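# Place the red foam block inside the tote near the door

## Task

Get the red foam block into the tote next to the door so that no part of it sticks out over the tote's rim; it must stay there without the robot holding it, and the robot must not tip over or be left leaning.

## Robot and tools

ROBOT. A Hello Robot Stretch 3: a two-wheeled base, a lift riding up a mast, and one telescoping arm that reaches out to the robot's RIGHT side. There is only one arm. The gripper cannot move forward by itself, so you drive the base to move it forward. The base is 0.33 m long and 0.34 m wide and cannot move sideways. It turns in place about the point halfway between the drive wheels, 0.05 m behind its front edge. With the arm fully in and the wrist folded, a turn sweeps a circle of radius 0.28 m. An unfolded, level gripper reaches past that circle.

FRAMES. Base frame: origin on the floor between the drive wheels, x forward, y left, z up. hand_pose is reported in this frame, at the point where the closed fingertips meet. With all wrist joints at zero, that hand frame has x up, y pointing back along the arm toward the mast, and z toward the robot's rear. The odometry frame is the base frame as it was when the scene began. Fingertips are round pads 0.04 m wide.

TOOLS.
execute_actions: argument "actions" is a list holding one action, or empty (an empty list only reports state and images). Optional "cameras" lists which of head_camera, nav_camera, wrist_camera to return; omitted, null or ["all"] gives all, [] gives none. An action may contain:
- "base": exactly one of {"translate_m": d}, a straight drive of d metres relative to where the base last measured itself (positive forward, -1 to 1), or {"rotate_rad": d}, a turn in place of d radians relative to the current heading (positive is counter-clockwise seen from above, i.e. left, -3.2 to 3.2). These are offsets, not poses.
- "joints": a single dictionary of absolute targets by joint name, each one number: lift_m 0 to 1.1 m (arm height on the mast); arm_m 0 to 0.52 m (extension); wrist_yaw_rad -1.345 to 4.42 (0 aligned with the arm, positive swings toward the robot's front, 3.0 tucks it over the base); wrist_pitch_rad -1.57 to 0.451 (0 level, negative tips the fingers down); wrist_roll_rad -2.911 to 2.911 (0 means fingers side by side and level); gripper_m -0.089 to 0.179 (larger is wider; the real fingertip gap is about 0.007 m less when almost shut and 0.025 m less when fully open, and zero below 0.007); head_pan_rad -3.953 to 1.73 (0 forward, positive left, -1.57 looks along the arm); head_tilt_rad -1.53 to 0.419 (0 level, negative down). Tolerances for "done": lift and arm ±0.004, wrist yaw and roll ±0.02, pitch ±0.05, gripper ±0.004, head ±0.02.
- "contact_limits": only {"arm_m": effort} with effort in percent, 1 to 100; the arm halts with contact_stop when its effort reaches that level (sign flips when retracting). Smaller is gentler, but too small stops immediately. The limit also caps holding force until the next action.
Base and joint motions start together. Anything omitted may keep pushing toward an earlier target. Unknown keys or out-of-range numbers get the whole call rejected with no motion. A single action runs at most 15 s. If a result reports a stop, later motion calls in the same reply are skipped.
wait: "seconds" 0 to 10; commands nothing new and returns state and images.
zoom_image: "camera" plus "region" [x0, y0, x1, y1] in pixels of that camera's latest full image, top-left origin, no bigger than 504 by 504.
finished_scene: "scene" number; ends the scene irreversibly and reports success. Only call it once the block sits in the tote on its own.

RESULTS. base_status and joint_status describe how each motion ended: "done" (for the base, wheels turned the full amount even if slipping), "off_target" (stopped short, possibly still pushing), "contact_stop", "time_out", "torque_fault". After the last three the target is dropped; arm or lift after contact_stop goes slack until commanded again, and a slack lift can sink under load or be pushed up by closing fingers on a surface. on_its_own covers uncommanded joints; "held at" is a held target, not a position. joint_positions gives readings. motor_effort is percent of maximum, positive toward higher values, with the peak in brackets; readings are noisy and biased. Positive wheel effort pushes forward. lidar_m: 12 distances from the base origin in 30-degree sectors, first straight ahead then counter-clockwise (4th left, 7th behind, 10th right), "-" for nothing; the plane is 0.17 m up, range 0.15 to 12 m, blind to clear objects and partly blocked by the robot itself. wrist_depth_mm and head_depth_mm are 7x7 grids of median depth (45–1000 mm and 280–4000 mm; head grid is for the sideways image). base_odometry counts wheel turns; heading runs -3.142 to 3.142, positive left. turned_by_wheels and turned_by_imu give turning since the last result. base_tilt in degrees, forward and right positive, with a fixed bias of up to about 4 degrees.

CAMERAS. head_camera and nav_camera are on the head and move with the pan and tilt joints; wrist_camera rides on the gripper. Calibration lines give K and T_world_to_cam (base frame to camera), with small errors.

PRACTICE. Base is fast (0.30 m/s, 1.9 rad/s) only when stowed: lift_m under 0.30, arm_m under 0.03, wrist_yaw_rad over 2.54; otherwise 0.10 m/s and 0.63 rad/s. Fold or unfold the wrist only with lift_m 0.32 to 0.95, wrist_pitch_rad -0.4 and roll near 0; once folded the lift may go to 0.25. If yaw is below -0.4, pitch down to -0.5 or lower. To grasp, command gripper_m below the block's width; to let go, command at least 0.02 above the touch value. Neither reading nor "done" proves a grasp; check images. Reply time lets the scene run while the robot holds its last command.
Avoid dropping, slamming or shoving things. Pressing the arm into something solid with the gripper above about 0.45 m can tip the robot, more so with raised contact limits or a repeated push. Never drive while holding or pushing on something fixed. If snagged, reverse the last move in small steps; if leaning, free the gripper and, if still tipped, lower lift_m to about 0.2. Wrist servos that strain for several seconds shut off for 10 s. Loose objects may occasionally get nudged.

Each tool is called after "Emit:" as a command line: name --argument value for each argument, lists and objects as JSON in quotes; but a table of rows of numbers goes row by row, as --pt "numbers of a row", without its own name.

## Session

I'll start by looking at the current state and images.

Emit:
execute_actions --actions '[]'

Scene clock: 0.00 s.
base_odometry: x=+0.000 y=+0.000 heading=+0.000 (m, m, rad; odometry frame)
turned_by_wheels: +0.000 (rad since the last result)
turned_by_imu: +0.000 (rad since the last result)
base_tilt: forward=-1.0 right=-1.6 (deg)
lidar_m: 0.93 1.25 1.45 1.09 0.93 0.93 1.06 1.80 2.20 0.95 0.81 0.81
head_depth_mm: 822 828 830 835 845 849 850 / 902 906 911 918 926 930 933 / 1666 999 1005 1016 1021 1031 1038 / 1819 1116 1121 1130 1144 1153 1161 / 1885 1267 1270 1282 1298 1308 1321 / 1764 1716 1466 1483 1496 1510 1528 / 1643 1637 1611 1630 1607 1596 1597
base_status: not commanded
joint_positions: lift_m=+0.348 arm_m=-0.001 wrist_yaw_rad=+2.961 wrist_pitch_rad=-0.334 wrist_roll_rad=+0.017 gripper_m=+0.037 head_pan_rad=+0.003 head_tilt_rad=-0.020
joint_status: not commanded
motor_effort: left_wheel=+0 right_wheel=+0 lift_m=+31 arm_m=+0 wrist_yaw_rad=+0 wrist_pitch_rad=+8 wrist_roll_rad=+0 gripper_m=+0 head_pan_rad=+0 head_tilt_rad=+1 (%)
hand_pose: x=+0.0209 y=+0.0862 z=+0.3802 quat_wxyz=(+0.181, +0.710, +0.053, +0.678) (m; base frame)
wrist_depth_mm: 702 - - - - - - / 725 - - - - - - / 770 - - - - - - / 790 890 - - 999 - - / 754 779 - 785 825 786 788 / 625 635 - 624 643 629 641 / 515 534 558 535 529 543 540
pictures: head_camera (sideways: a quarter turn clockwise sets it upright), nav_camera (sideways: a quarter turn counterclockwise sets it upright), wrist_camera
Images, in order (width x height): head_camera 896x504, nav_camera 672x504, wrist_camera 644x364.

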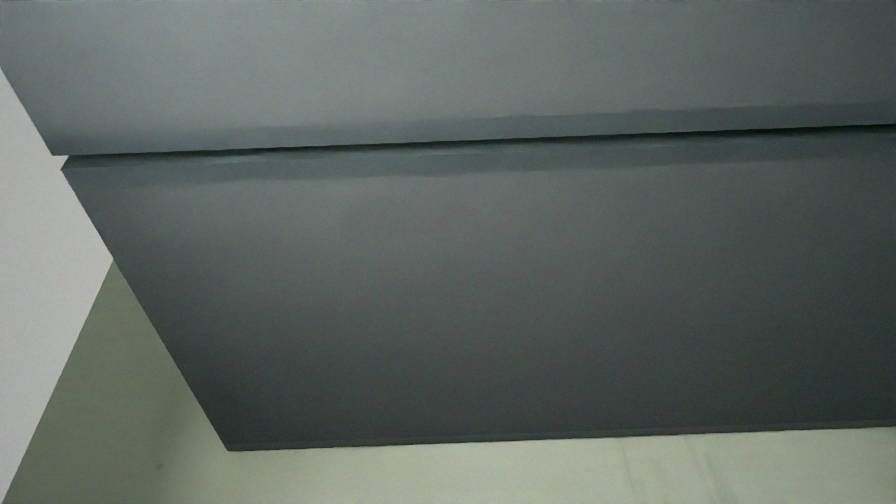

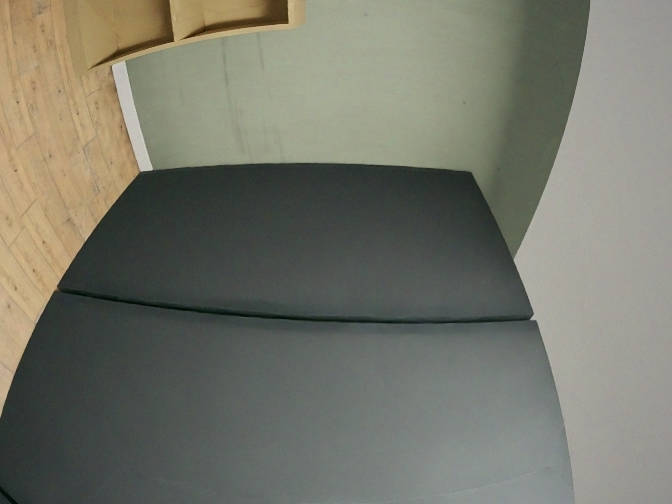

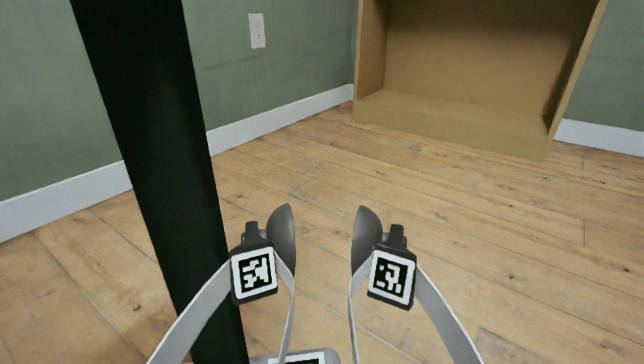

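Emit:
execute_actions --actions '[{"joints": {"head_pan_rad": 1.5, "head_tilt_rad": -0.4}}]' --cameras '["head_camera", "nav_camera"]'

Emit:
execute_actions --actions '[{"joints": {"head_pan_rad": -1.5, "head_tilt_rad": -0.4}}]' --cameras '["head_camera", "nav_camera"]'

Emit:
execute_actions --actions '[{"joints": {"head_pan_rad": -3.0, "head_tilt_rad": -0.4}}]' --cameras '["head_camera", "nav_camera"]'

Scene clock: 11.73 s.
base_odometry: x=+0.000 y=+0.000 heading=+0.000 (m, m, rad; odometry frame)
turned_by_wheels: +0.000 (rad since the last result)
turned_by_imu: +0.000 (rad since the last result)
base_tilt: forward=-1.1 right=-1.7 (deg)
lidar_m: 0.93 1.25 1.45 1.09 0.93 0.93 1.06 1.80 2.20 0.95 0.81 0.81
head_depth_mm: 1408 1489 1529 1612 1754 1626 1412 / 1487 1602 1673 1538 1733 1712 1427 / 1397 1479 1583 1721 1856 1784 1427 / 1231 1306 1378 1471 1565 1647 1450 / 1099 1162 1222 1291 1374 1462 1443 / 996 1044 1095 1147 1209 1284 1336 / 911 952 990 1043 1088 1148 1215
base_status: not commanded
joint_positions: lift_m=+0.348 arm_m=-0.001 wrist_yaw_rad=+2.961 wrist_pitch_rad=-0.334 wrist_roll_rad=+0.017 gripper_m=+0.037 head_pan_rad=+1.493 head_tilt_rad=-0.395
joint_status: all done
motor_effort: left_wheel=+0(0) right_wheel=+0(0) lift_m=+31(32) arm_m=-1(0) wrist_yaw_rad=+0(0) wrist_pitch_rad=+8(8) wrist_roll_rad=+0(0) gripper_m=-1(1) head_pan_rad=+3(48) head_tilt_rad=-2(25) (%)
hand_pose: x=+0.0209 y=+0.0862 z=+0.3802 quat_wxyz=(+0.181, +0.710, +0.053, +0.678) (m; base frame)
wrist_depth_mm: 692 - - - - - - / 748 - - - - - - / 775 - - - - - - / 809 891 969 - - - - / 770 761 - 785 814 782 785 / 623 629 - 624 630 643 630 / 519 527 562 537 524 537 532
pictures: head_camera (sideways: a quarter turn clockwise sets it upright), nav_camera (sideways: a quarter turn counterclockwise sets it upright)
camera_calibration (this result's frames):
head_camera: T_world_to_cam=[[-0.0731027, -0.374251, -0.924442, 1.2262], [-0.997228, 0.0403079, 0.0625402, -0.072853], [0.0138565, 0.926451, -0.37616, 0.447698], [0, 0, 0, 1]] pos_world=[0.0107837, 0.047072, 1.30651]
nav_camera: T_world_to_cam=[[-0.0132779, 0.420257, 0.907308, -1.13894], [0.999376, -0.0241246, 0.0257996, 0.0106566], [0.0327309, 0.907084, -0.419675, 0.498984], [0, 0, 0, 1]] pos_world=[-0.0421049, 0.0262831, 1.2425]
Images, in order (width x height): head_camera 896x504, nav_camera 672x504.

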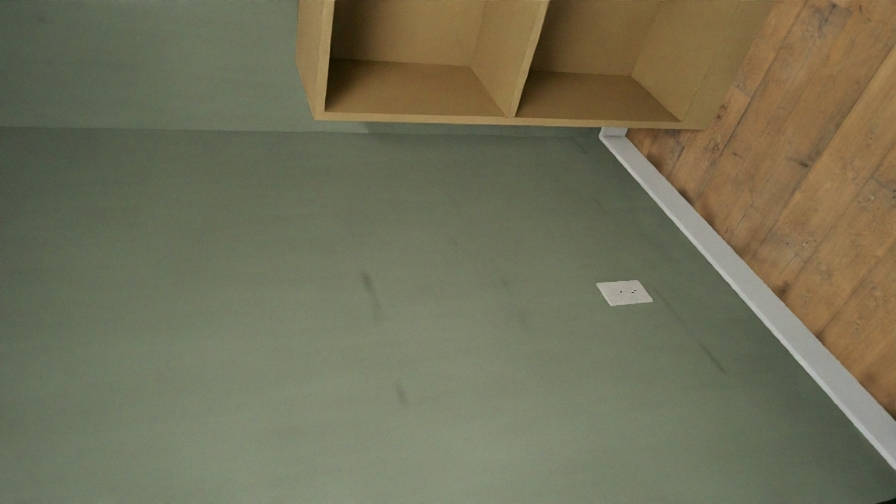

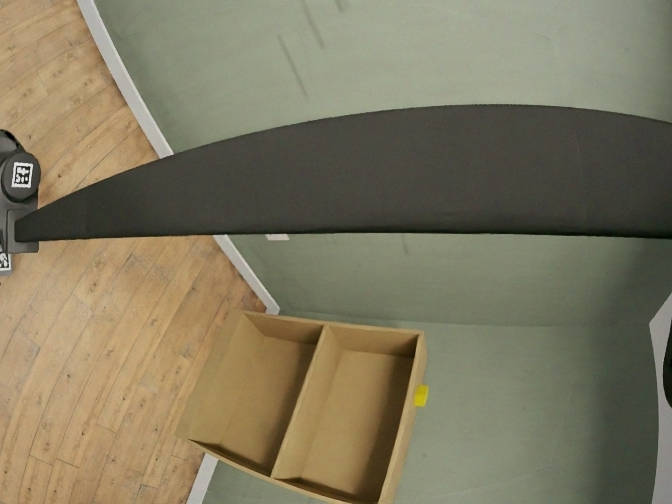

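Scene clock: 13.67 s.
base_odometry: x=+0.000 y=+0.000 heading=+0.000 (m, m, rad; odometry frame)
turned_by_wheels: +0.000 (rad since the last result)
turned_by_imu: +0.000 (rad since the last result)
base_tilt: forward=-1.1 right=-1.6 (deg)
lidar_m: 0.93 1.25 1.45 1.09 0.93 0.93 1.06 1.80 2.20 0.95 0.81 0.81
head_depth_mm: 1206 2234 2366 2566 2220 1769 1413 / 1075 1149 1247 1355 1482 1613 1425 / 980 1040 1113 1203 1299 1416 1430 / 896 946 1011 1082 1156 1252 1342 / 826 874 923 980 1046 1123 1211 / 766 806 850 898 956 1022 1098 / 715 757 794 833 875 926 984
base_status: not commanded
joint_positions: lift_m=+0.348 arm_m=-0.001 wrist_yaw_rad=+2.961 wrist_pitch_rad=-0.334 wrist_roll_rad=+0.017 gripper_m=+0.037 head_pan_rad=-1.493 head_tilt_rad=-0.395
joint_status: all done
motor_effort: left_wheel=+0(0) right_wheel=+0(0) lift_m=+31(31) arm_m=-1(0) wrist_yaw_rad=-1(0) wrist_pitch_rad=+8(8) wrist_roll_rad=+0(0) gripper_m=-1(0) head_pan_rad=-4(49) head_tilt_rad=-2(2) (%)
hand_pose: x=+0.0209 y=+0.0862 z=+0.3802 quat_wxyz=(+0.181, +0.710, +0.053, +0.678) (m; base frame)
wrist_depth_mm: 689 - - - - - - / 728 - - - - - - / 766 - - - - - - / 797 898 - 984 - - - / 771 778 - 789 817 778 781 / 607 638 - 637 634 631 646 / 528 529 557 539 527 531 542
pictures: head_camera (sideways: a quarter turn clockwise sets it upright), nav_camera (sideways: a quarter turn counterclockwise sets it upright)
camera_calibration (this result's frames):
head_camera: T_world_to_cam=[[0.01403, 0.381272, -0.924356, 1.22556], [0.991375, 0.115162, 0.0625486, -0.0849945], [0.130299, -0.917262, -0.376368, 0.447258], [0, 0, 0, 1]] pos_world=[0.00878949, -0.0472289, 1.3065]
nav_camera: T_world_to_cam=[[0.0784511, -0.41329, 0.907214, -1.13937], [-0.99098, -0.131503, 0.0257875, 0.0228136], [0.108643, -0.901054, -0.419879, 0.498786], [0, 0, 0, 1]] pos_world=[0.0578032, -0.0184582, 1.2425]
Images, in order (width x height): head_camera 896x504, nav_camera 672x504.

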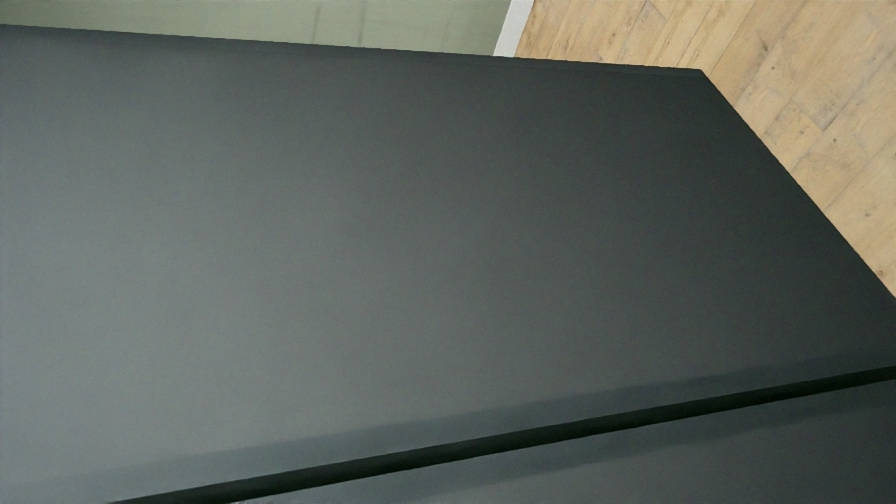

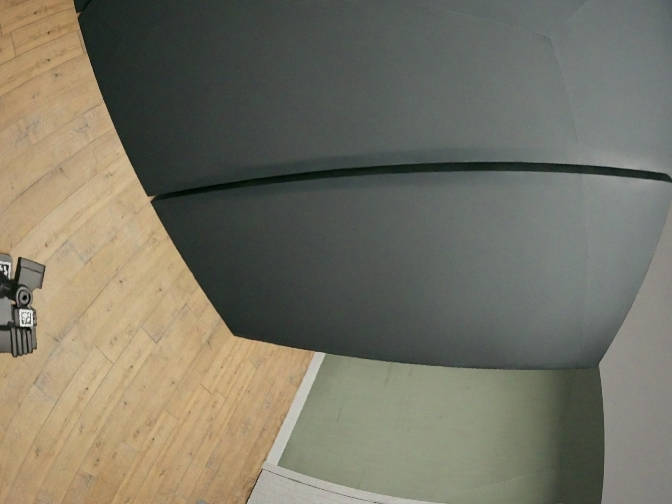

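Scene clock: 14.97 s.
base_odometry: x=+0.000 y=+0.000 heading=+0.000 (m, m, rad; odometry frame)
turned_by_wheels: +0.000 (rad since the last result)
turned_by_imu: +0.000 (rad since the last result)
base_tilt: forward=-1.1 right=-1.5 (deg)
lidar_m: 0.93 1.25 1.46 1.09 0.93 0.93 1.06 1.80 2.20 0.95 0.81 0.81
head_depth_mm: 922 990 1062 1135 1203 1292 1337 / 1021 1098 1185 1274 1371 1492 1415 / 1147 1238 1354 1452 1589 1672 1424 / 1322 1436 1556 1719 1887 1802 1430 / 1521 1677 1847 2062 2255 1818 1448 / 1815 2005 2253 2439 2472 1817 1452 / 1960 2068 2193 2345 2371 1830 1451
base_status: not commanded
joint_positions: lift_m=+0.348 arm_m=-0.001 wrist_yaw_rad=+2.961 wrist_pitch_rad=-0.334 wrist_roll_rad=+0.017 gripper_m=+0.037 head_pan_rad=-2.993 head_tilt_rad=-0.395
joint_status: all done
motor_effort: left_wheel=+0(1) right_wheel=+0(0) lift_m=+31(31) arm_m=-1(1) wrist_yaw_rad=+0(1) wrist_pitch_rad=+9(8) wrist_roll_rad=+0(0) gripper_m=-1(1) head_pan_rad=-4(50) head_tilt_rad=-2(2) (%)
hand_pose: x=+0.0209 y=+0.0862 z=+0.3802 quat_wxyz=(+0.181, +0.710, +0.053, +0.678) (m; base frame)
wrist_depth_mm: 708 - - - - - - / 724 - - - - - - / 777 - - - - - - / 803 891 969 - 966 984 - / 775 784 - 770 835 787 788 / 619 625 - 630 633 626 632 / 535 531 552 542 535 538 540
pictures: head_camera (sideways: a quarter turn clockwise sets it upright), nav_camera (sideways: a quarter turn counterclockwise sets it upright)
camera_calibration (this result's frames):
head_camera: T_world_to_cam=[[0.381328, 0.0129773, -0.924349, 1.2233], [0.184998, -0.980746, 0.0625494, -0.0800766], [-0.90574, -0.194854, -0.376387, 0.453603], [0, 0, 0, 1]] pos_world=[-0.0408205, -0.0060235, 1.3065]
nav_camera: T_world_to_cam=[[-0.406724, -0.107492, 0.907205, -1.1364], [-0.201271, 0.979196, 0.0257864, 0.0179978], [-0.891104, -0.172106, -0.419897, 0.504909], [0, 0, 0, 1]] pos_world=[-0.00865345, -0.0528791, 1.2425]
Images, in order (width x height): head_camera 896x504, nav_camera 672x504.

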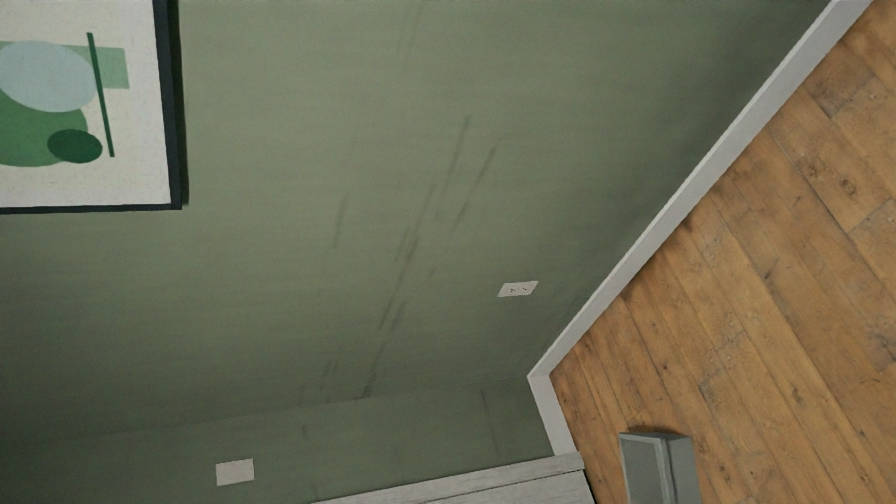

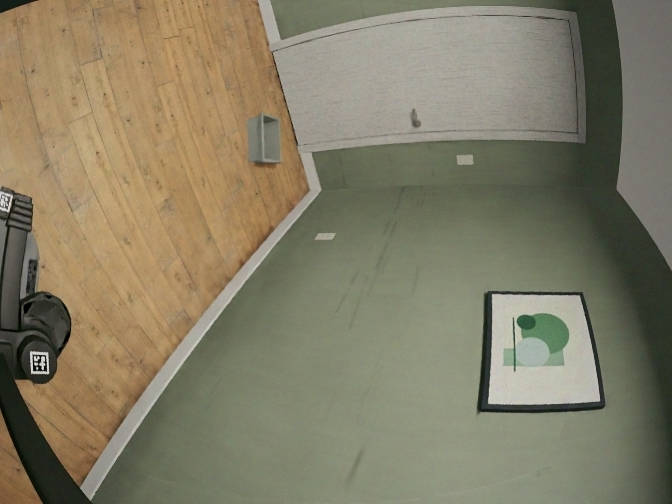

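Emit:
execute_actions --actions '[{"joints": {"lift_m": 0.26, "head_pan_rad": 0.0, "head_tilt_rad": -0.5}}]' --cameras '[]'

Emit:
execute_actions --actions '[{"base": {"rotate_rad": -2.19}}]' --cameras '["head_camera", "nav_camera"]'

Scene clock: 37.50 s.
base_odometry: x=+0.000 y=+0.000 heading=+0.000 (m, m, rad; odometry frame)
turned_by_wheels: +0.000 (rad since the last result)
turned_by_imu: +0.000 (rad since the last result)
base_tilt: forward=-1.1 right=-1.5 (deg)
lidar_m: 0.93 1.25 1.45 1.09 0.93 0.93 1.06 1.79 2.19 0.95 0.81 0.81
head_depth_mm: 726 781 843 911 989 1097 1215 / 785 846 917 1004 1110 1236 1291 / 860 924 1008 1119 1252 1411 1334 / 937 1023 1132 1260 1440 1548 1340 / 1033 1147 1279 1443 1674 1650 1343 / 1152 1287 1467 1694 1954 1655 1355 / 1314 1486 1625 1763 1864 1677 1363
base_status: not commanded
joint_positions: lift_m=+0.260 arm_m=-0.001 wrist_yaw_rad=+2.961 wrist_pitch_rad=-0.335 wrist_roll_rad=+0.017 gripper_m=+0.037 head_pan_rad=-0.007 head_tilt_rad=-0.494
joint_status: all done
motor_effort: left_wheel=+0(0) right_wheel=+0(0) lift_m=+25(25) arm_m=+0(0) wrist_yaw_rad=-1(1) wrist_pitch_rad=+9(9) wrist_roll_rad=+0(0) gripper_m=+0(0) head_pan_rad=+4(47) head_tilt_rad=-2(14) (%)
hand_pose: x=+0.0209 y=+0.0861 z=+0.2919 quat_wxyz=(+0.181, +0.710, +0.053, +0.678) (m; base frame)
wrist_depth_mm: 704 - - - - - - / 733 - - - - - - / 767 - - - - - - / 764 785 812 800 824 829 845 / 626 625 - 635 670 630 625 / 510 512 - 523 523 513 521 / 444 - - - 431 437 437
pictures: none
No camera images: the call's "cameras" was empty. Leave "cameras" out to get every camera's image.

Scene clock: 40.10 s.
base_odometry: x=+0.000 y=+0.000 heading=-2.190 (m, m, rad; odometry frame)
turned_by_wheels: -2.190 (rad since the last result)
turned_by_imu: -2.205 (rad since the last result)
base_tilt: forward=-1.1 right=-1.5 (deg)
lidar_m: 2.20 1.02 0.82 0.81 0.88 1.35 1.26 1.17 0.94 0.93 1.01 1.54
head_depth_mm: 1823 1959 2146 2364 1921 1598 1310 / 1837 1976 2163 2434 2004 1616 1320 / 1874 2034 2213 2473 2060 1617 1334 / 1909 2064 2283 2499 2105 1634 1338 / 1932 2101 2341 2556 2115 1643 1343 / 1970 2138 2356 2584 2145 1664 1359 / 2010 2192 2439 2630 1999 1628 1371
base_status: done
joint_positions: lift_m=+0.260 arm_m=-0.001 wrist_yaw_rad=+2.961 wrist_pitch_rad=-0.335 wrist_roll_rad=+0.017 gripper_m=+0.037 head_pan_rad=-0.007 head_tilt_rad=-0.495
joint_status: not commanded
motor_effort: left_wheel=+3(13) right_wheel=-3(9) lift_m=+25(25) arm_m=-1(0) wrist_yaw_rad=+0(0) wrist_pitch_rad=+9(9) wrist_roll_rad=+0(0) gripper_m=+0(0) head_pan_rad=+4(5) head_tilt_rad=-3(3) (%)
hand_pose: x=+0.0209 y=+0.0861 z=+0.2919 quat_wxyz=(+0.181, +0.710, +0.053, +0.678) (m; base frame)
wrist_depth_mm: 767 - 761 774 766 768 769 / 838 - 835 838 842 853 840 / 904 - 905 915 885 909 920 / 809 809 824 811 847 823 835 / 635 633 - 631 682 646 651 / 511 518 - 517 511 523 525 / 436 - - - 434 435 429
pictures: head_camera (sideways: a quarter turn clockwise sets it upright), nav_camera (sideways: a quarter turn counterclockwise sets it upright)
camera_calibration (this result's frames):
head_camera: T_world_to_cam=[[-0.468476, 0.0469692, -0.882227, 1.17353], [-0.0242058, 0.997529, 0.0659615, -0.0832343], [0.883145, 0.0522563, -0.466181, 0.559538], [0, 0, 0, 1]] pos_world=[0.0536045, -0.00133088, 1.30166]
nav_camera: T_world_to_cam=[[0.506336, 0.0424733, 0.86129, -1.08208], [0.0491975, -0.998582, 0.0203214, 0.0235877], [0.860932, 0.0320838, -0.507708, 0.608481], [0, 0, 0, 1]] pos_world=[0.0228755, 0.0499915, 1.24044]
Images, in order (width x height): head_camera 896x504, nav_camera 672x504.

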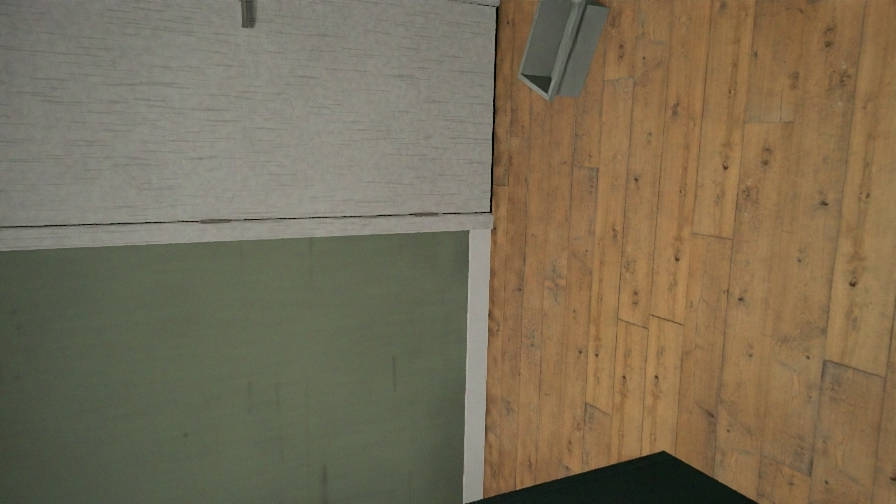

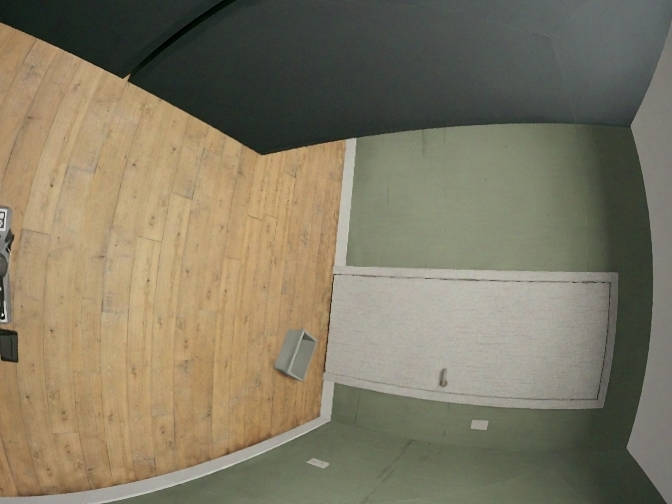

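Emit:
execute_actions --actions '[{"base": {"translate_m": 1.0}, "joints": {"head_pan_rad": 1.2, "head_tilt_rad": -0.4}}]' --cameras '[]'

Emit:
execute_actions --actions '[{"base": {"translate_m": 0.72}}]' --cameras '["head_camera", "nav_camera"]'

Scene clock: 53.83 s.
base_odometry: x=-0.580 y=-0.815 heading=-2.190 (m, m, rad; odometry frame)
turned_by_wheels: +0.000 (rad since the last result)
turned_by_imu: -0.003 (rad since the last result)
base_tilt: forward=-1.2 right=-1.6 (deg)
lidar_m: 1.19 1.32 0.68 0.67 0.73 1.12 2.25 1.35 1.07 1.06 1.16 1.21
head_depth_mm: 2090 2169 2253 2400 2265 1732 1395 / 2548 2699 2867 2985 2325 1756 1405 / 578 620 665 722 786 862 956 / 562 604 645 699 758 832 914 / 551 587 630 676 733 802 883 / 540 573 614 661 714 779 853 / 528 561 601 644 694 755 828
base_status: done
joint_positions: lift_m=+0.260 arm_m=-0.001 wrist_yaw_rad=+2.961 wrist_pitch_rad=-0.335 wrist_roll_rad=+0.017 gripper_m=+0.037 head_pan_rad=+1.193 head_tilt_rad=-0.409
joint_status: all done
motor_effort: left_wheel=+3(12) right_wheel=-4(8) lift_m=+25(25) arm_m=-1(1) wrist_yaw_rad=+0(0) wrist_pitch_rad=+9(9) wrist_roll_rad=+0(0) gripper_m=-1(1) head_pan_rad=+4(48) head_tilt_rad=+4(15) (%)
hand_pose: x=+0.0209 y=+0.0861 z=+0.2919 quat_wxyz=(+0.181, +0.710, +0.053, +0.678) (m; base frame)
wrist_depth_mm: 640 - 648 636 651 - - / 697 - 724 711 738 - - / 764 - 763 751 788 - - / 795 803 802 805 796 844 803 / 625 626 - 636 661 644 627 / 517 524 - 519 520 525 521 / 444 - - - 437 438 430
pictures: none
No camera images: the call's "cameras" was empty. Leave "cameras" out to get every camera's image.

Scene clock: 58.00 s.
base_odometry: x=-0.998 y=-1.401 heading=-2.190 (m, m, rad; odometry frame)
turned_by_wheels: +0.000 (rad since the last result)
turned_by_imu: -0.002 (rad since the last result)
base_tilt: forward=-1.0 right=-1.6 (deg)
lidar_m: 0.47 0.54 0.82 3.22 0.81 0.96 2.98 1.47 1.17 1.16 0.61 0.48
head_depth_mm: 819 855 899 944 997 1052 1111 / 1006 1068 1130 1204 1285 1374 1351 / 1309 1407 1527 1628 1829 1713 1410 / 1830 2037 2263 2662 2309 1776 1432 / 3042 3392 3658 3610 2406 1787 1431 / 3127 3343 3558 3683 2436 1809 1444 / 3114 3317 3518 3470 2450 1814 1444
base_status: done
joint_positions: lift_m=+0.260 arm_m=-0.001 wrist_yaw_rad=+2.961 wrist_pitch_rad=-0.335 wrist_roll_rad=+0.017 gripper_m=+0.037 head_pan_rad=+1.193 head_tilt_rad=-0.409
joint_status: not commanded
motor_effort: left_wheel=+3(11) right_wheel=-4(7) lift_m=+25(25) arm_m=-1(1) wrist_yaw_rad=+0(0) wrist_pitch_rad=+9(9) wrist_roll_rad=+0(0) gripper_m=+0(1) head_pan_rad=+4(4) head_tilt_rad=+4(4) (%)
hand_pose: x=+0.0209 y=+0.0861 z=+0.2919 quat_wxyz=(+0.181, +0.710, +0.053, +0.678) (m; base frame)
wrist_depth_mm: 562 - - - - 857 555 / 607 - - - - 808 560 / 663 - - - - 832 552 / 719 738 807 820 822 775 553 / 642 631 - 636 674 636 540 / 509 506 - 514 521 513 492 / 447 - - - 439 441 435
pictures: head_camera (sideways: a quarter turn clockwise sets it upright), nav_camera (sideways: a quarter turn counterclockwise sets it upright)
camera_calibration (this result's frames):
head_camera: T_world_to_cam=[[-0.184966, -0.347593, -0.919221, 1.22007], [-0.940543, 0.333774, 0.0630435, -0.0738529], [0.284899, 0.876227, -0.388663, 0.462315], [0, 0, 0, 1]] pos_world=[0.0244962, 0.0436439, 1.30585]
nav_camera: T_world_to_cam=[[0.115936, 0.416836, 0.901558, -1.13222], [0.947815, -0.317835, 0.0250672, 0.0119251], [0.296995, 0.851604, -0.431931, 0.513321], [0, 0, 0, 1]] pos_world=[-0.032492, 0.0385952, 1.24219]
Images, in order (width x height): head_camera 896x504, nav_camera 672x504.

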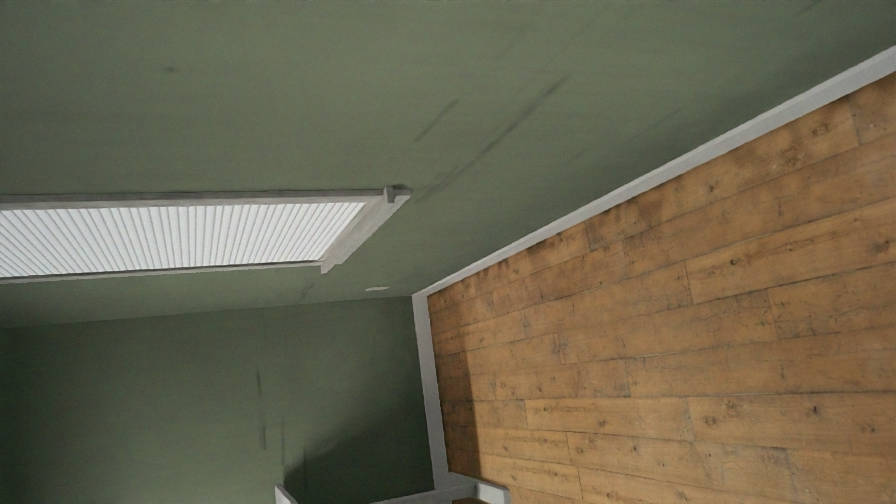

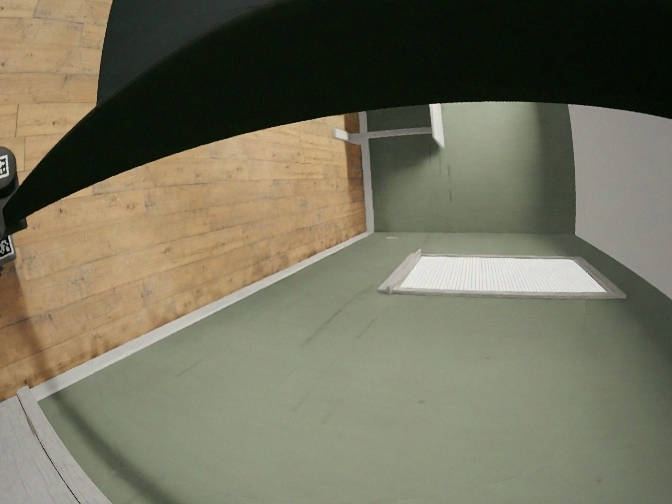

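Emit:
execute_actions --actions '[{"base": {"rotate_rad": 1.5}, "joints": {"head_pan_rad": 0.3, "head_tilt_rad": -0.4}}]' --cameras '[]'

Emit:
execute_actions --actions '[{"base": {"translate_m": 1.0}}]' --cameras '["head_camera", "nav_camera"]'

Scene clock: 68.03 s.
base_odometry: x=-0.998 y=-1.401 heading=-0.690 (m, m, rad; odometry frame)
turned_by_wheels: +1.500 (rad since the last result)
turned_by_imu: +1.509 (rad since the last result)
base_tilt: forward=-1.0 right=-1.6 (deg)
lidar_m: 2.57 0.75 0.89 2.97 1.55 1.19 1.16 0.64 0.49 0.47 0.53 0.76
head_depth_mm: 3119 3270 3490 3417 2348 1750 1398 / 3177 3439 3627 3470 2313 1766 1399 / 3326 3542 3927 3592 2374 1778 1410 / 3409 3644 3498 3106 1296 1357 1343 / 842 871 909 947 987 1036 1086 / 706 726 754 780 818 885 989 / 607 640 682 747 829 937 1071
base_status: done
joint_positions: lift_m=+0.260 arm_m=-0.001 wrist_yaw_rad=+2.961 wrist_pitch_rad=-0.335 wrist_roll_rad=+0.017 gripper_m=+0.037 head_pan_rad=+0.307 head_tilt_rad=-0.408
joint_status: all done
motor_effort: left_wheel=-3(10) right_wheel=+3(11) lift_m=+25(25) arm_m=-1(1) wrist_yaw_rad=+0(1) wrist_pitch_rad=+9(9) wrist_roll_rad=+0(0) gripper_m=-1(1) head_pan_rad=-5(48) head_tilt_rad=+4(3) (%)
hand_pose: x=+0.0209 y=+0.0860 z=+0.2919 quat_wxyz=(+0.181, +0.710, +0.053, +0.678) (m; base frame)
wrist_depth_mm: - - - - - 870 601 / - - - - - 879 605 / - - - - - 895 606 / 814 813 827 823 814 784 646 / 616 627 - 632 670 651 631 / 507 517 - 514 502 524 518 / 436 - - - 434 437 437
pictures: none
No camera images: the call's "cameras" was empty. Leave "cameras" out to get every camera's image.

Scene clock: 73.03 s.
base_odometry: x=-0.226 y=-2.037 heading=-0.690 (m, m, rad; odometry frame)
turned_by_wheels: +0.000 (rad since the last result)
turned_by_imu: -0.003 (rad since the last result)
base_tilt: forward=-1.1 right=-1.5 (deg)
lidar_m: 2.20 2.33 3.13 0.40 0.43 2.21 1.72 0.75 0.58 0.56 0.60 0.86
head_depth_mm: 2189 2332 2521 2669 2289 1737 1396 / 2274 2424 2554 2780 2337 1748 1410 / 2357 2514 2634 2951 2348 1766 1408 / 2448 2635 2765 3074 2388 1759 1423 / 2556 2781 2898 2959 2398 1811 1434 / 2709 2908 3014 3311 2455 1806 1437 / 2772 3021 3377 3474 2437 1817 1455
base_status: done
joint_positions: lift_m=+0.260 arm_m=-0.001 wrist_yaw_rad=+2.961 wrist_pitch_rad=-0.335 wrist_roll_rad=+0.017 gripper_m=+0.037 head_pan_rad=+0.307 head_tilt_rad=-0.408
joint_status: not commanded
motor_effort: left_wheel=-3(9) right_wheel=+3(10) lift_m=+25(25) arm_m=-1(1) wrist_yaw_rad=-1(0) wrist_pitch_rad=+9(9) wrist_roll_rad=+0(0) gripper_m=-1(1) head_pan_rad=-4(4) head_tilt_rad=+4(5) (%)
hand_pose: x=+0.0209 y=+0.0860 z=+0.2919 quat_wxyz=(+0.181, +0.710, +0.053, +0.678) (m; base frame)
wrist_depth_mm: 379 - 387 - - - - / 410 - 424 - - - - / 436 - 461 999 - - - / 482 487 503 740 826 826 844 / 542 546 - 598 672 627 645 / 514 509 - 507 517 525 517 / 445 - - - 433 432 441
pictures: head_camera (sideways: a quarter turn clockwise sets it upright), nav_camera (sideways: a quarter turn counterclockwise sets it upright)
camera_calibration (this result's frames):
head_camera: T_world_to_cam=[[-0.385576, -0.0763704, -0.91951, 1.22167], [-0.336387, 0.939613, 0.0630164, -0.077503], [0.859171, 0.333609, -0.387983, 0.457927], [0, 0, 0, 1]] pos_world=[0.051538, 0.0133538, 1.30589]
nav_camera: T_world_to_cam=[[0.395562, 0.173638, 0.901876, -1.13434], [0.35327, -0.935184, 0.0251073, 0.0154997], [0.84778, 0.308674, -0.431265, 0.509094], [0, 0, 0, 1]] pos_world=[0.0116283, 0.0543165, 1.2422]
Images, in order (width x height): head_camera 896x504, nav_camera 672x504.

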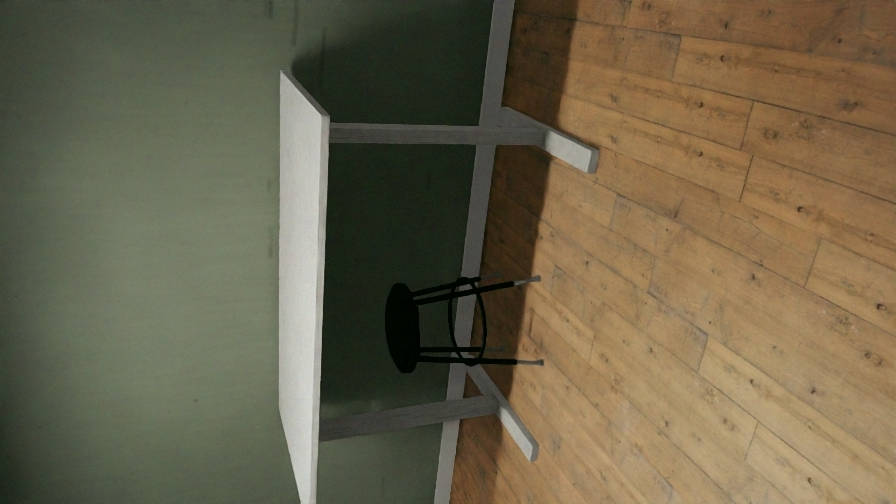

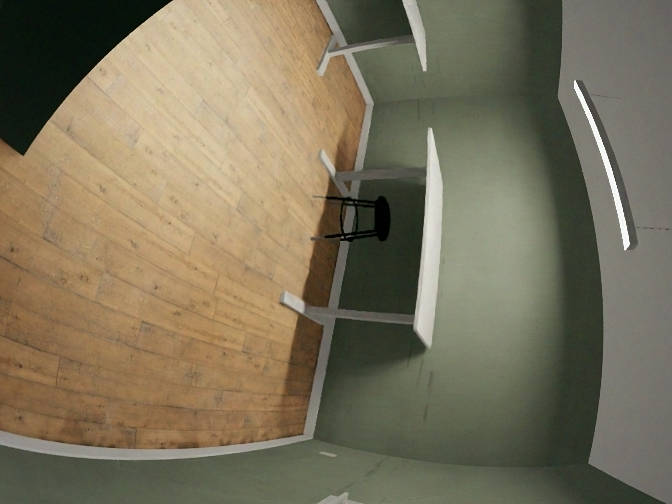

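Emit:
execute_actions --actions '[{"base": {"translate_m": 0.5}, "joints": {"head_pan_rad": 1.3, "head_tilt_rad": -0.35}}]' --cameras '["head_camera", "nav_camera"]'

Scene clock: 80.97 s.
base_odometry: x=+0.159 y=-2.356 heading=-0.690 (m, m, rad; odometry frame)
turned_by_wheels: +0.000 (rad since the last result)
turned_by_imu: -0.002 (rad since the last result)
base_tilt: forward=-1.1 right=-1.5 (deg)
lidar_m: 1.70 1.88 2.88 2.25 1.24 0.60 1.83 0.79 0.61 0.60 0.63 0.91
head_depth_mm: 3065 3259 3437 3664 2506 1839 1450 / 2955 3180 3366 3548 2531 1846 1461 / 2937 3094 3224 3523 2519 1848 1481 / 2830 3020 3208 3474 2611 1888 1490 / 2872 2986 3110 3350 2598 1897 1486 / 2777 2931 3067 3302 2611 1923 1504 / 2678 2903 2975 3192 2408 1929 1512
base_status: done
joint_positions: lift_m=+0.260 arm_m=-0.001 wrist_yaw_rad=+2.961 wrist_pitch_rad=-0.335 wrist_roll_rad=+0.017 gripper_m=+0.037 head_pan_rad=+1.293 head_tilt_rad=-0.359
joint_status: all done
motor_effort: left_wheel=-3(9) right_wheel=+3(11) lift_m=+25(25) arm_m=-1(1) wrist_yaw_rad=+0(0) wrist_pitch_rad=+9(9) wrist_roll_rad=+0(0) gripper_m=-1(1) head_pan_rad=+5(48) head_tilt_rad=+4(12) (%)
hand_pose: x=+0.0209 y=+0.0860 z=+0.2918 quat_wxyz=(+0.181, +0.710, +0.053, +0.678) (m; base frame)
wrist_depth_mm: - - - - - - - / - - - - - - - / 942 - - - - - - / 666 735 845 811 818 838 858 / 568 617 - 635 659 641 629 / 508 516 - 514 514 506 518 / 441 - - - 439 437 438
pictures: head_camera (sideways: a quarter turn clockwise sets it upright), nav_camera (sideways: a quarter turn counterclockwise sets it upright)
camera_calibration (this result's frames):
head_camera: T_world_to_cam=[[-0.136821, -0.320351, -0.937366, 1.24346], [-0.969992, 0.235319, 0.061161, -0.0712265], [0.200987, 0.917606, -0.342934, 0.403317], [0, 0, 0, 1]] pos_world=[0.0199799, 0.0450175, 1.30824]
nav_camera: T_world_to_cam=[[0.0614513, 0.383151, 0.921639, -1.15809], [0.974442, -0.222925, 0.0277041, 0.00832809], [0.216071, 0.896381, -0.387058, 0.45542], [0, 0, 0, 1]] pos_world=[-0.0353521, 0.0373509, 1.24339]
Images, in order (width x height): head_camera 896x504, nav_camera 672x504.

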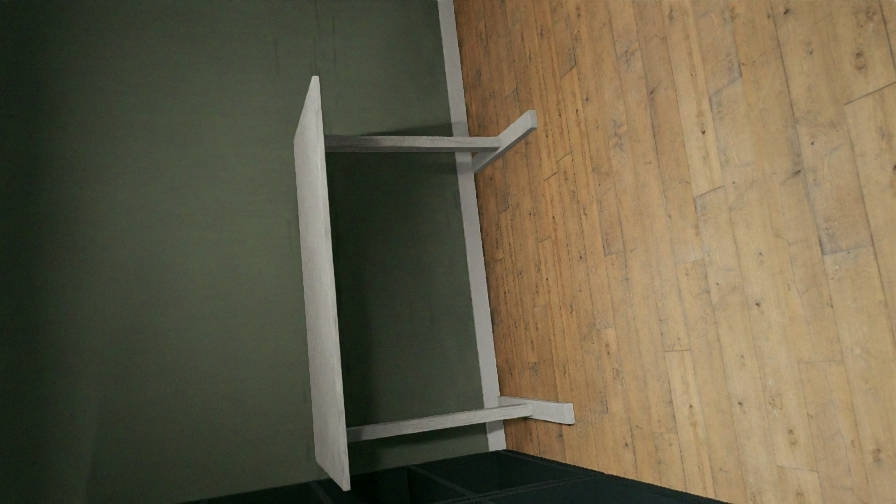

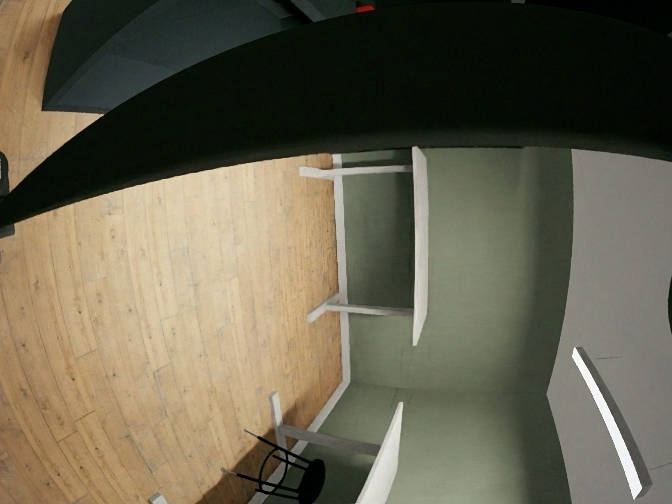

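Emit:
execute_actions --actions '[{"joints": {"head_pan_rad": 1.73, "head_tilt_rad": -0.35}}]' --cameras '["head_camera", "nav_camera"]'

Scene clock: 86.83 s.
base_odometry: x=+0.159 y=-2.356 heading=-0.690 (m, m, rad; odometry frame)
turned_by_wheels: +0.000 (rad since the last result)
turned_by_imu: +0.000 (rad since the last result)
base_tilt: forward=-1.1 right=-1.5 (deg)
lidar_m: 1.70 1.88 2.89 2.24 1.24 0.60 1.83 0.79 0.61 0.59 0.63 0.90
head_depth_mm: 2699 2878 3001 3218 2528 1845 1458 / 2768 2916 3088 3294 2537 1849 1468 / 2831 2939 3125 3312 2560 1865 1457 / 2005 2102 2250 2352 2405 1868 1483 / 1950 1306 1338 1421 1486 1618 1453 / 1149 1226 1309 1319 1480 - - / 1154 - - - - - -
base_status: not commanded
joint_positions: lift_m=+0.260 arm_m=-0.001 wrist_yaw_rad=+2.961 wrist_pitch_rad=-0.335 wrist_roll_rad=+0.017 gripper_m=+0.037 head_pan_rad=+1.723 head_tilt_rad=-0.359
joint_status: all done
motor_effort: left_wheel=-4(3) right_wheel=+3(3) lift_m=+25(25) arm_m=-1(1) wrist_yaw_rad=-1(0) wrist_pitch_rad=+9(9) wrist_roll_rad=+0(0) gripper_m=-1(1) head_pan_rad=+4(35) head_tilt_rad=+5(7) (%)
hand_pose: x=+0.0209 y=+0.0860 z=+0.2918 quat_wxyz=(+0.181, +0.710, +0.053, +0.678) (m; base frame)
wrist_depth_mm: - - - - - - - / - - - - - - - / 911 - - - - - - / 681 724 835 820 830 831 842 / 578 626 - 645 672 650 650 / 522 511 - 513 517 520 513 / 445 - - - 440 434 433
pictures: head_camera (sideways: a quarter turn clockwise sets it upright), nav_camera (sideways: a quarter turn counterclockwise sets it upright)
camera_calibration (this result's frames):
head_camera: T_world_to_cam=[[0.0091138, -0.348226, -0.937366, 1.24257], [-0.979823, -0.190279, 0.061161, -0.0711665], [-0.199659, 0.917896, -0.342934, 0.405761], [0, 0, 0, 1]] pos_world=[-0.0000412435, 0.0467066, 1.30824]
nav_camera: T_world_to_cam=[[-0.103797, 0.373908, 0.921639, -1.15708], [0.978704, 0.203401, 0.0277041, 0.00830209], [-0.177103, 0.904887, -0.387058, 0.457818], [0, 0, 0, 1]] pos_world=[-0.0471459, 0.0166806, 1.24339]
Images, in order (width x height): head_camera 896x504, nav_camera 672x504.

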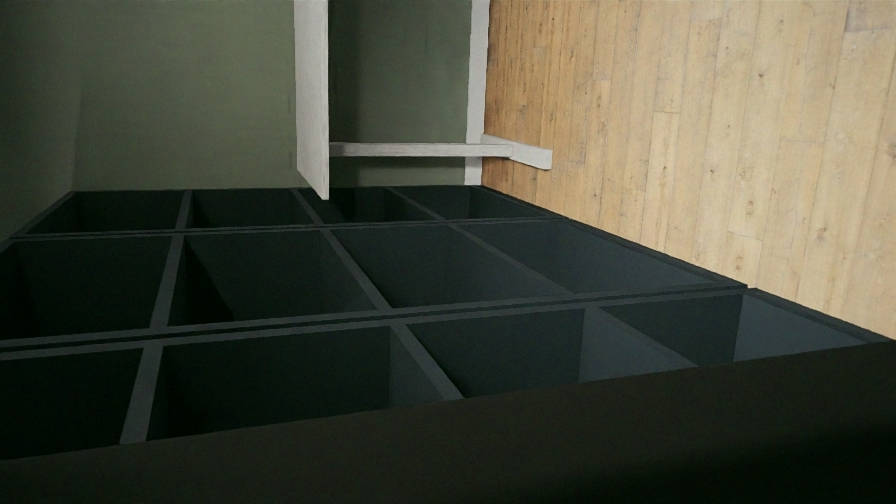

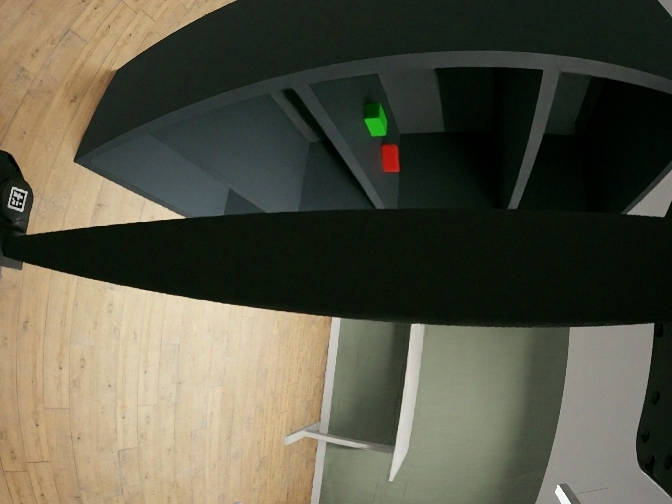

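Emit:
execute_actions --actions '[{"base": {"rotate_rad": -1.65}, "joints": {"head_pan_rad": -1.57, "head_tilt_rad": -0.35}}]' --cameras '[]'

Emit:
execute_actions --actions '[{"base": {"translate_m": -1.0}}]' --cameras '["head_camera", "nav_camera"]'

Scene clock: 111.20 s.
base_odometry: x=+0.159 y=-2.356 heading=-2.340 (m, m, rad; odometry frame)
turned_by_wheels: -1.650 (rad since the last result)
turned_by_imu: -1.661 (rad since the last result)
base_tilt: forward=-1.1 right=-1.6 (deg)
lidar_m: 0.60 0.62 0.83 2.11 1.70 2.37 2.25 1.33 0.60 2.54 0.86 0.62
head_depth_mm: 2344 2468 2661 2828 2484 1836 1417 / 2330 2469 2656 2836 2533 1852 1461 / 2311 2517 2676 2863 2556 1854 1478 / 2350 2492 2691 2829 2455 1871 1479 / 2356 2525 2644 2861 2607 1907 1490 / 2323 2423 2504 2302 2230 1860 1497 / 1724 1681 1633 1588 1592 1572 1453
base_status: done
joint_positions: lift_m=+0.260 arm_m=-0.001 wrist_yaw_rad=+2.961 wrist_pitch_rad=-0.335 wrist_roll_rad=+0.017 gripper_m=+0.037 head_pan_rad=-1.563 head_tilt_rad=-0.359
joint_status: all done
motor_effort: left_wheel=+3(12) right_wheel=-3(9) lift_m=+25(25) arm_m=-1(1) wrist_yaw_rad=+0(1) wrist_pitch_rad=+9(9) wrist_roll_rad=+0(0) gripper_m=+0(1) head_pan_rad=-5(49) head_tilt_rad=+5(4) (%)
hand_pose: x=+0.0209 y=+0.0860 z=+0.2918 quat_wxyz=(+0.181, +0.710, +0.053, +0.678) (m; base frame)
wrist_depth_mm: - - - - - 800 574 / - - - - - 816 579 / - - - - - 839 577 / 804 834 803 814 827 782 596 / 616 624 - 637 685 644 579 / 510 519 - 516 525 519 521 / 446 - - - 435 437 435
pictures: none
No camera images: the call's "cameras" was empty. Leave "cameras" out to get every camera's image.

Scene clock: 116.20 s.
base_odometry: x=+0.855 y=-1.637 heading=-2.340 (m, m, rad; odometry frame)
turned_by_wheels: +0.000 (rad since the last result)
turned_by_imu: +0.002 (rad since the last result)
base_tilt: forward=-1.0 right=-1.6 (deg)
lidar_m: 1.60 1.66 1.70 1.77 1.77 1.95 1.75 1.28 0.55 0.87 0.87 0.78
head_depth_mm: 505 758 783 793 595 850 812 / 492 841 898 932 602 1048 862 / 480 846 894 935 609 1054 866 / 468 846 898 937 616 1071 869 / 456 845 903 932 623 1039 880 / 445 845 901 937 631 1048 886 / 434 848 904 939 637 1055 892
base_status: done
joint_positions: lift_m=+0.260 arm_m=-0.001 wrist_yaw_rad=+2.961 wrist_pitch_rad=-0.335 wrist_roll_rad=+0.017 gripper_m=+0.037 head_pan_rad=-1.563 head_tilt_rad=-0.359
joint_status: not commanded
motor_effort: left_wheel=+3(8) right_wheel=-3(11) lift_m=+25(25) arm_m=-1(1) wrist_yaw_rad=+0(0) wrist_pitch_rad=+9(9) wrist_roll_rad=+0(0) gripper_m=-1(0) head_pan_rad=-3(3) head_tilt_rad=+5(4) (%)
hand_pose: x=+0.0209 y=+0.0860 z=+0.2918 quat_wxyz=(+0.181, +0.710, +0.053, +0.678) (m; base frame)
wrist_depth_mm: - - - - - - - / - - - - - - - / - - - - - - - / 815 803 820 812 817 847 843 / 643 638 - 638 674 632 641 / 509 516 - 517 510 520 519 / 441 - - - 437 434 438
pictures: head_camera (sideways: a quarter turn clockwise sets it upright), nav_camera (sideways: a quarter turn counterclockwise sets it upright)
camera_calibration (this result's frames):
head_camera: T_world_to_cam=[[0.0410101, 0.3453, -0.937596, 1.24267], [0.996994, 0.0475895, 0.0611346, -0.0831908], [0.0657295, -0.937285, -0.342311, 0.403331], [0, 0, 0, 1]] pos_world=[0.0054679, -0.0471002, 1.30827]
nav_camera: T_world_to_cam=[[0.0490016, -0.384328, 0.921895, -1.15835], [-0.997772, -0.0606766, 0.0277393, 0.0203128], [0.0452765, -0.921201, -0.386445, 0.455664], [0, 0, 0, 1]] pos_world=[0.0563977, -0.0241955, 1.2434]
Images, in order (width x height): head_camera 896x504, nav_camera 672x504.

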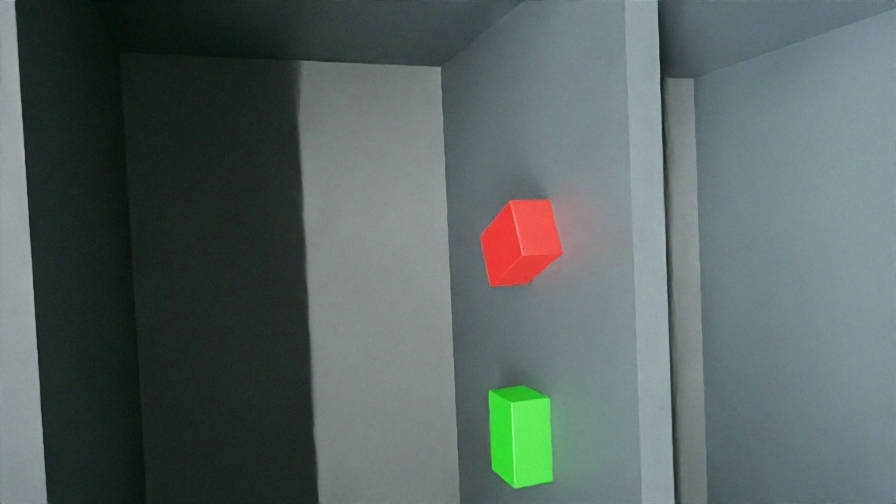

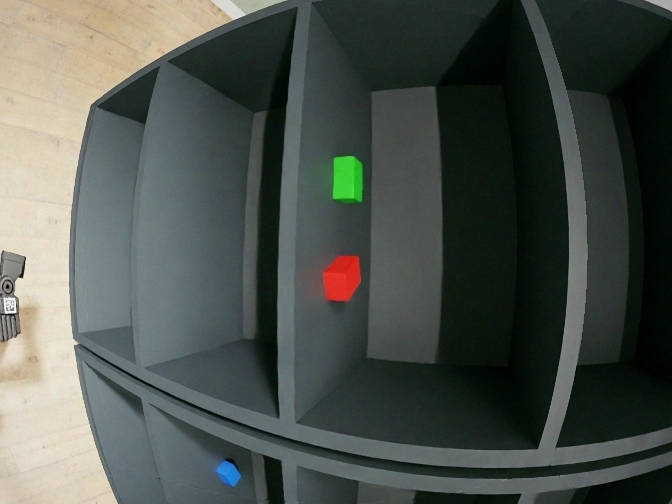

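Emit:
zoom_image --camera "head_camera" --region '[420, 150, 700, 350]'

Region (420, 150, 700, 350) of head_camera's 896x504 image, scaled by 1.800, with more detail than that image has; it fills the top 360 rows of this view, and the rest is white.

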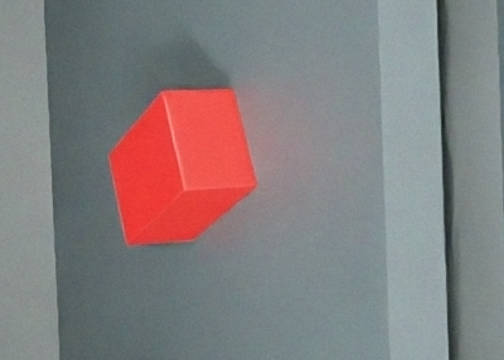

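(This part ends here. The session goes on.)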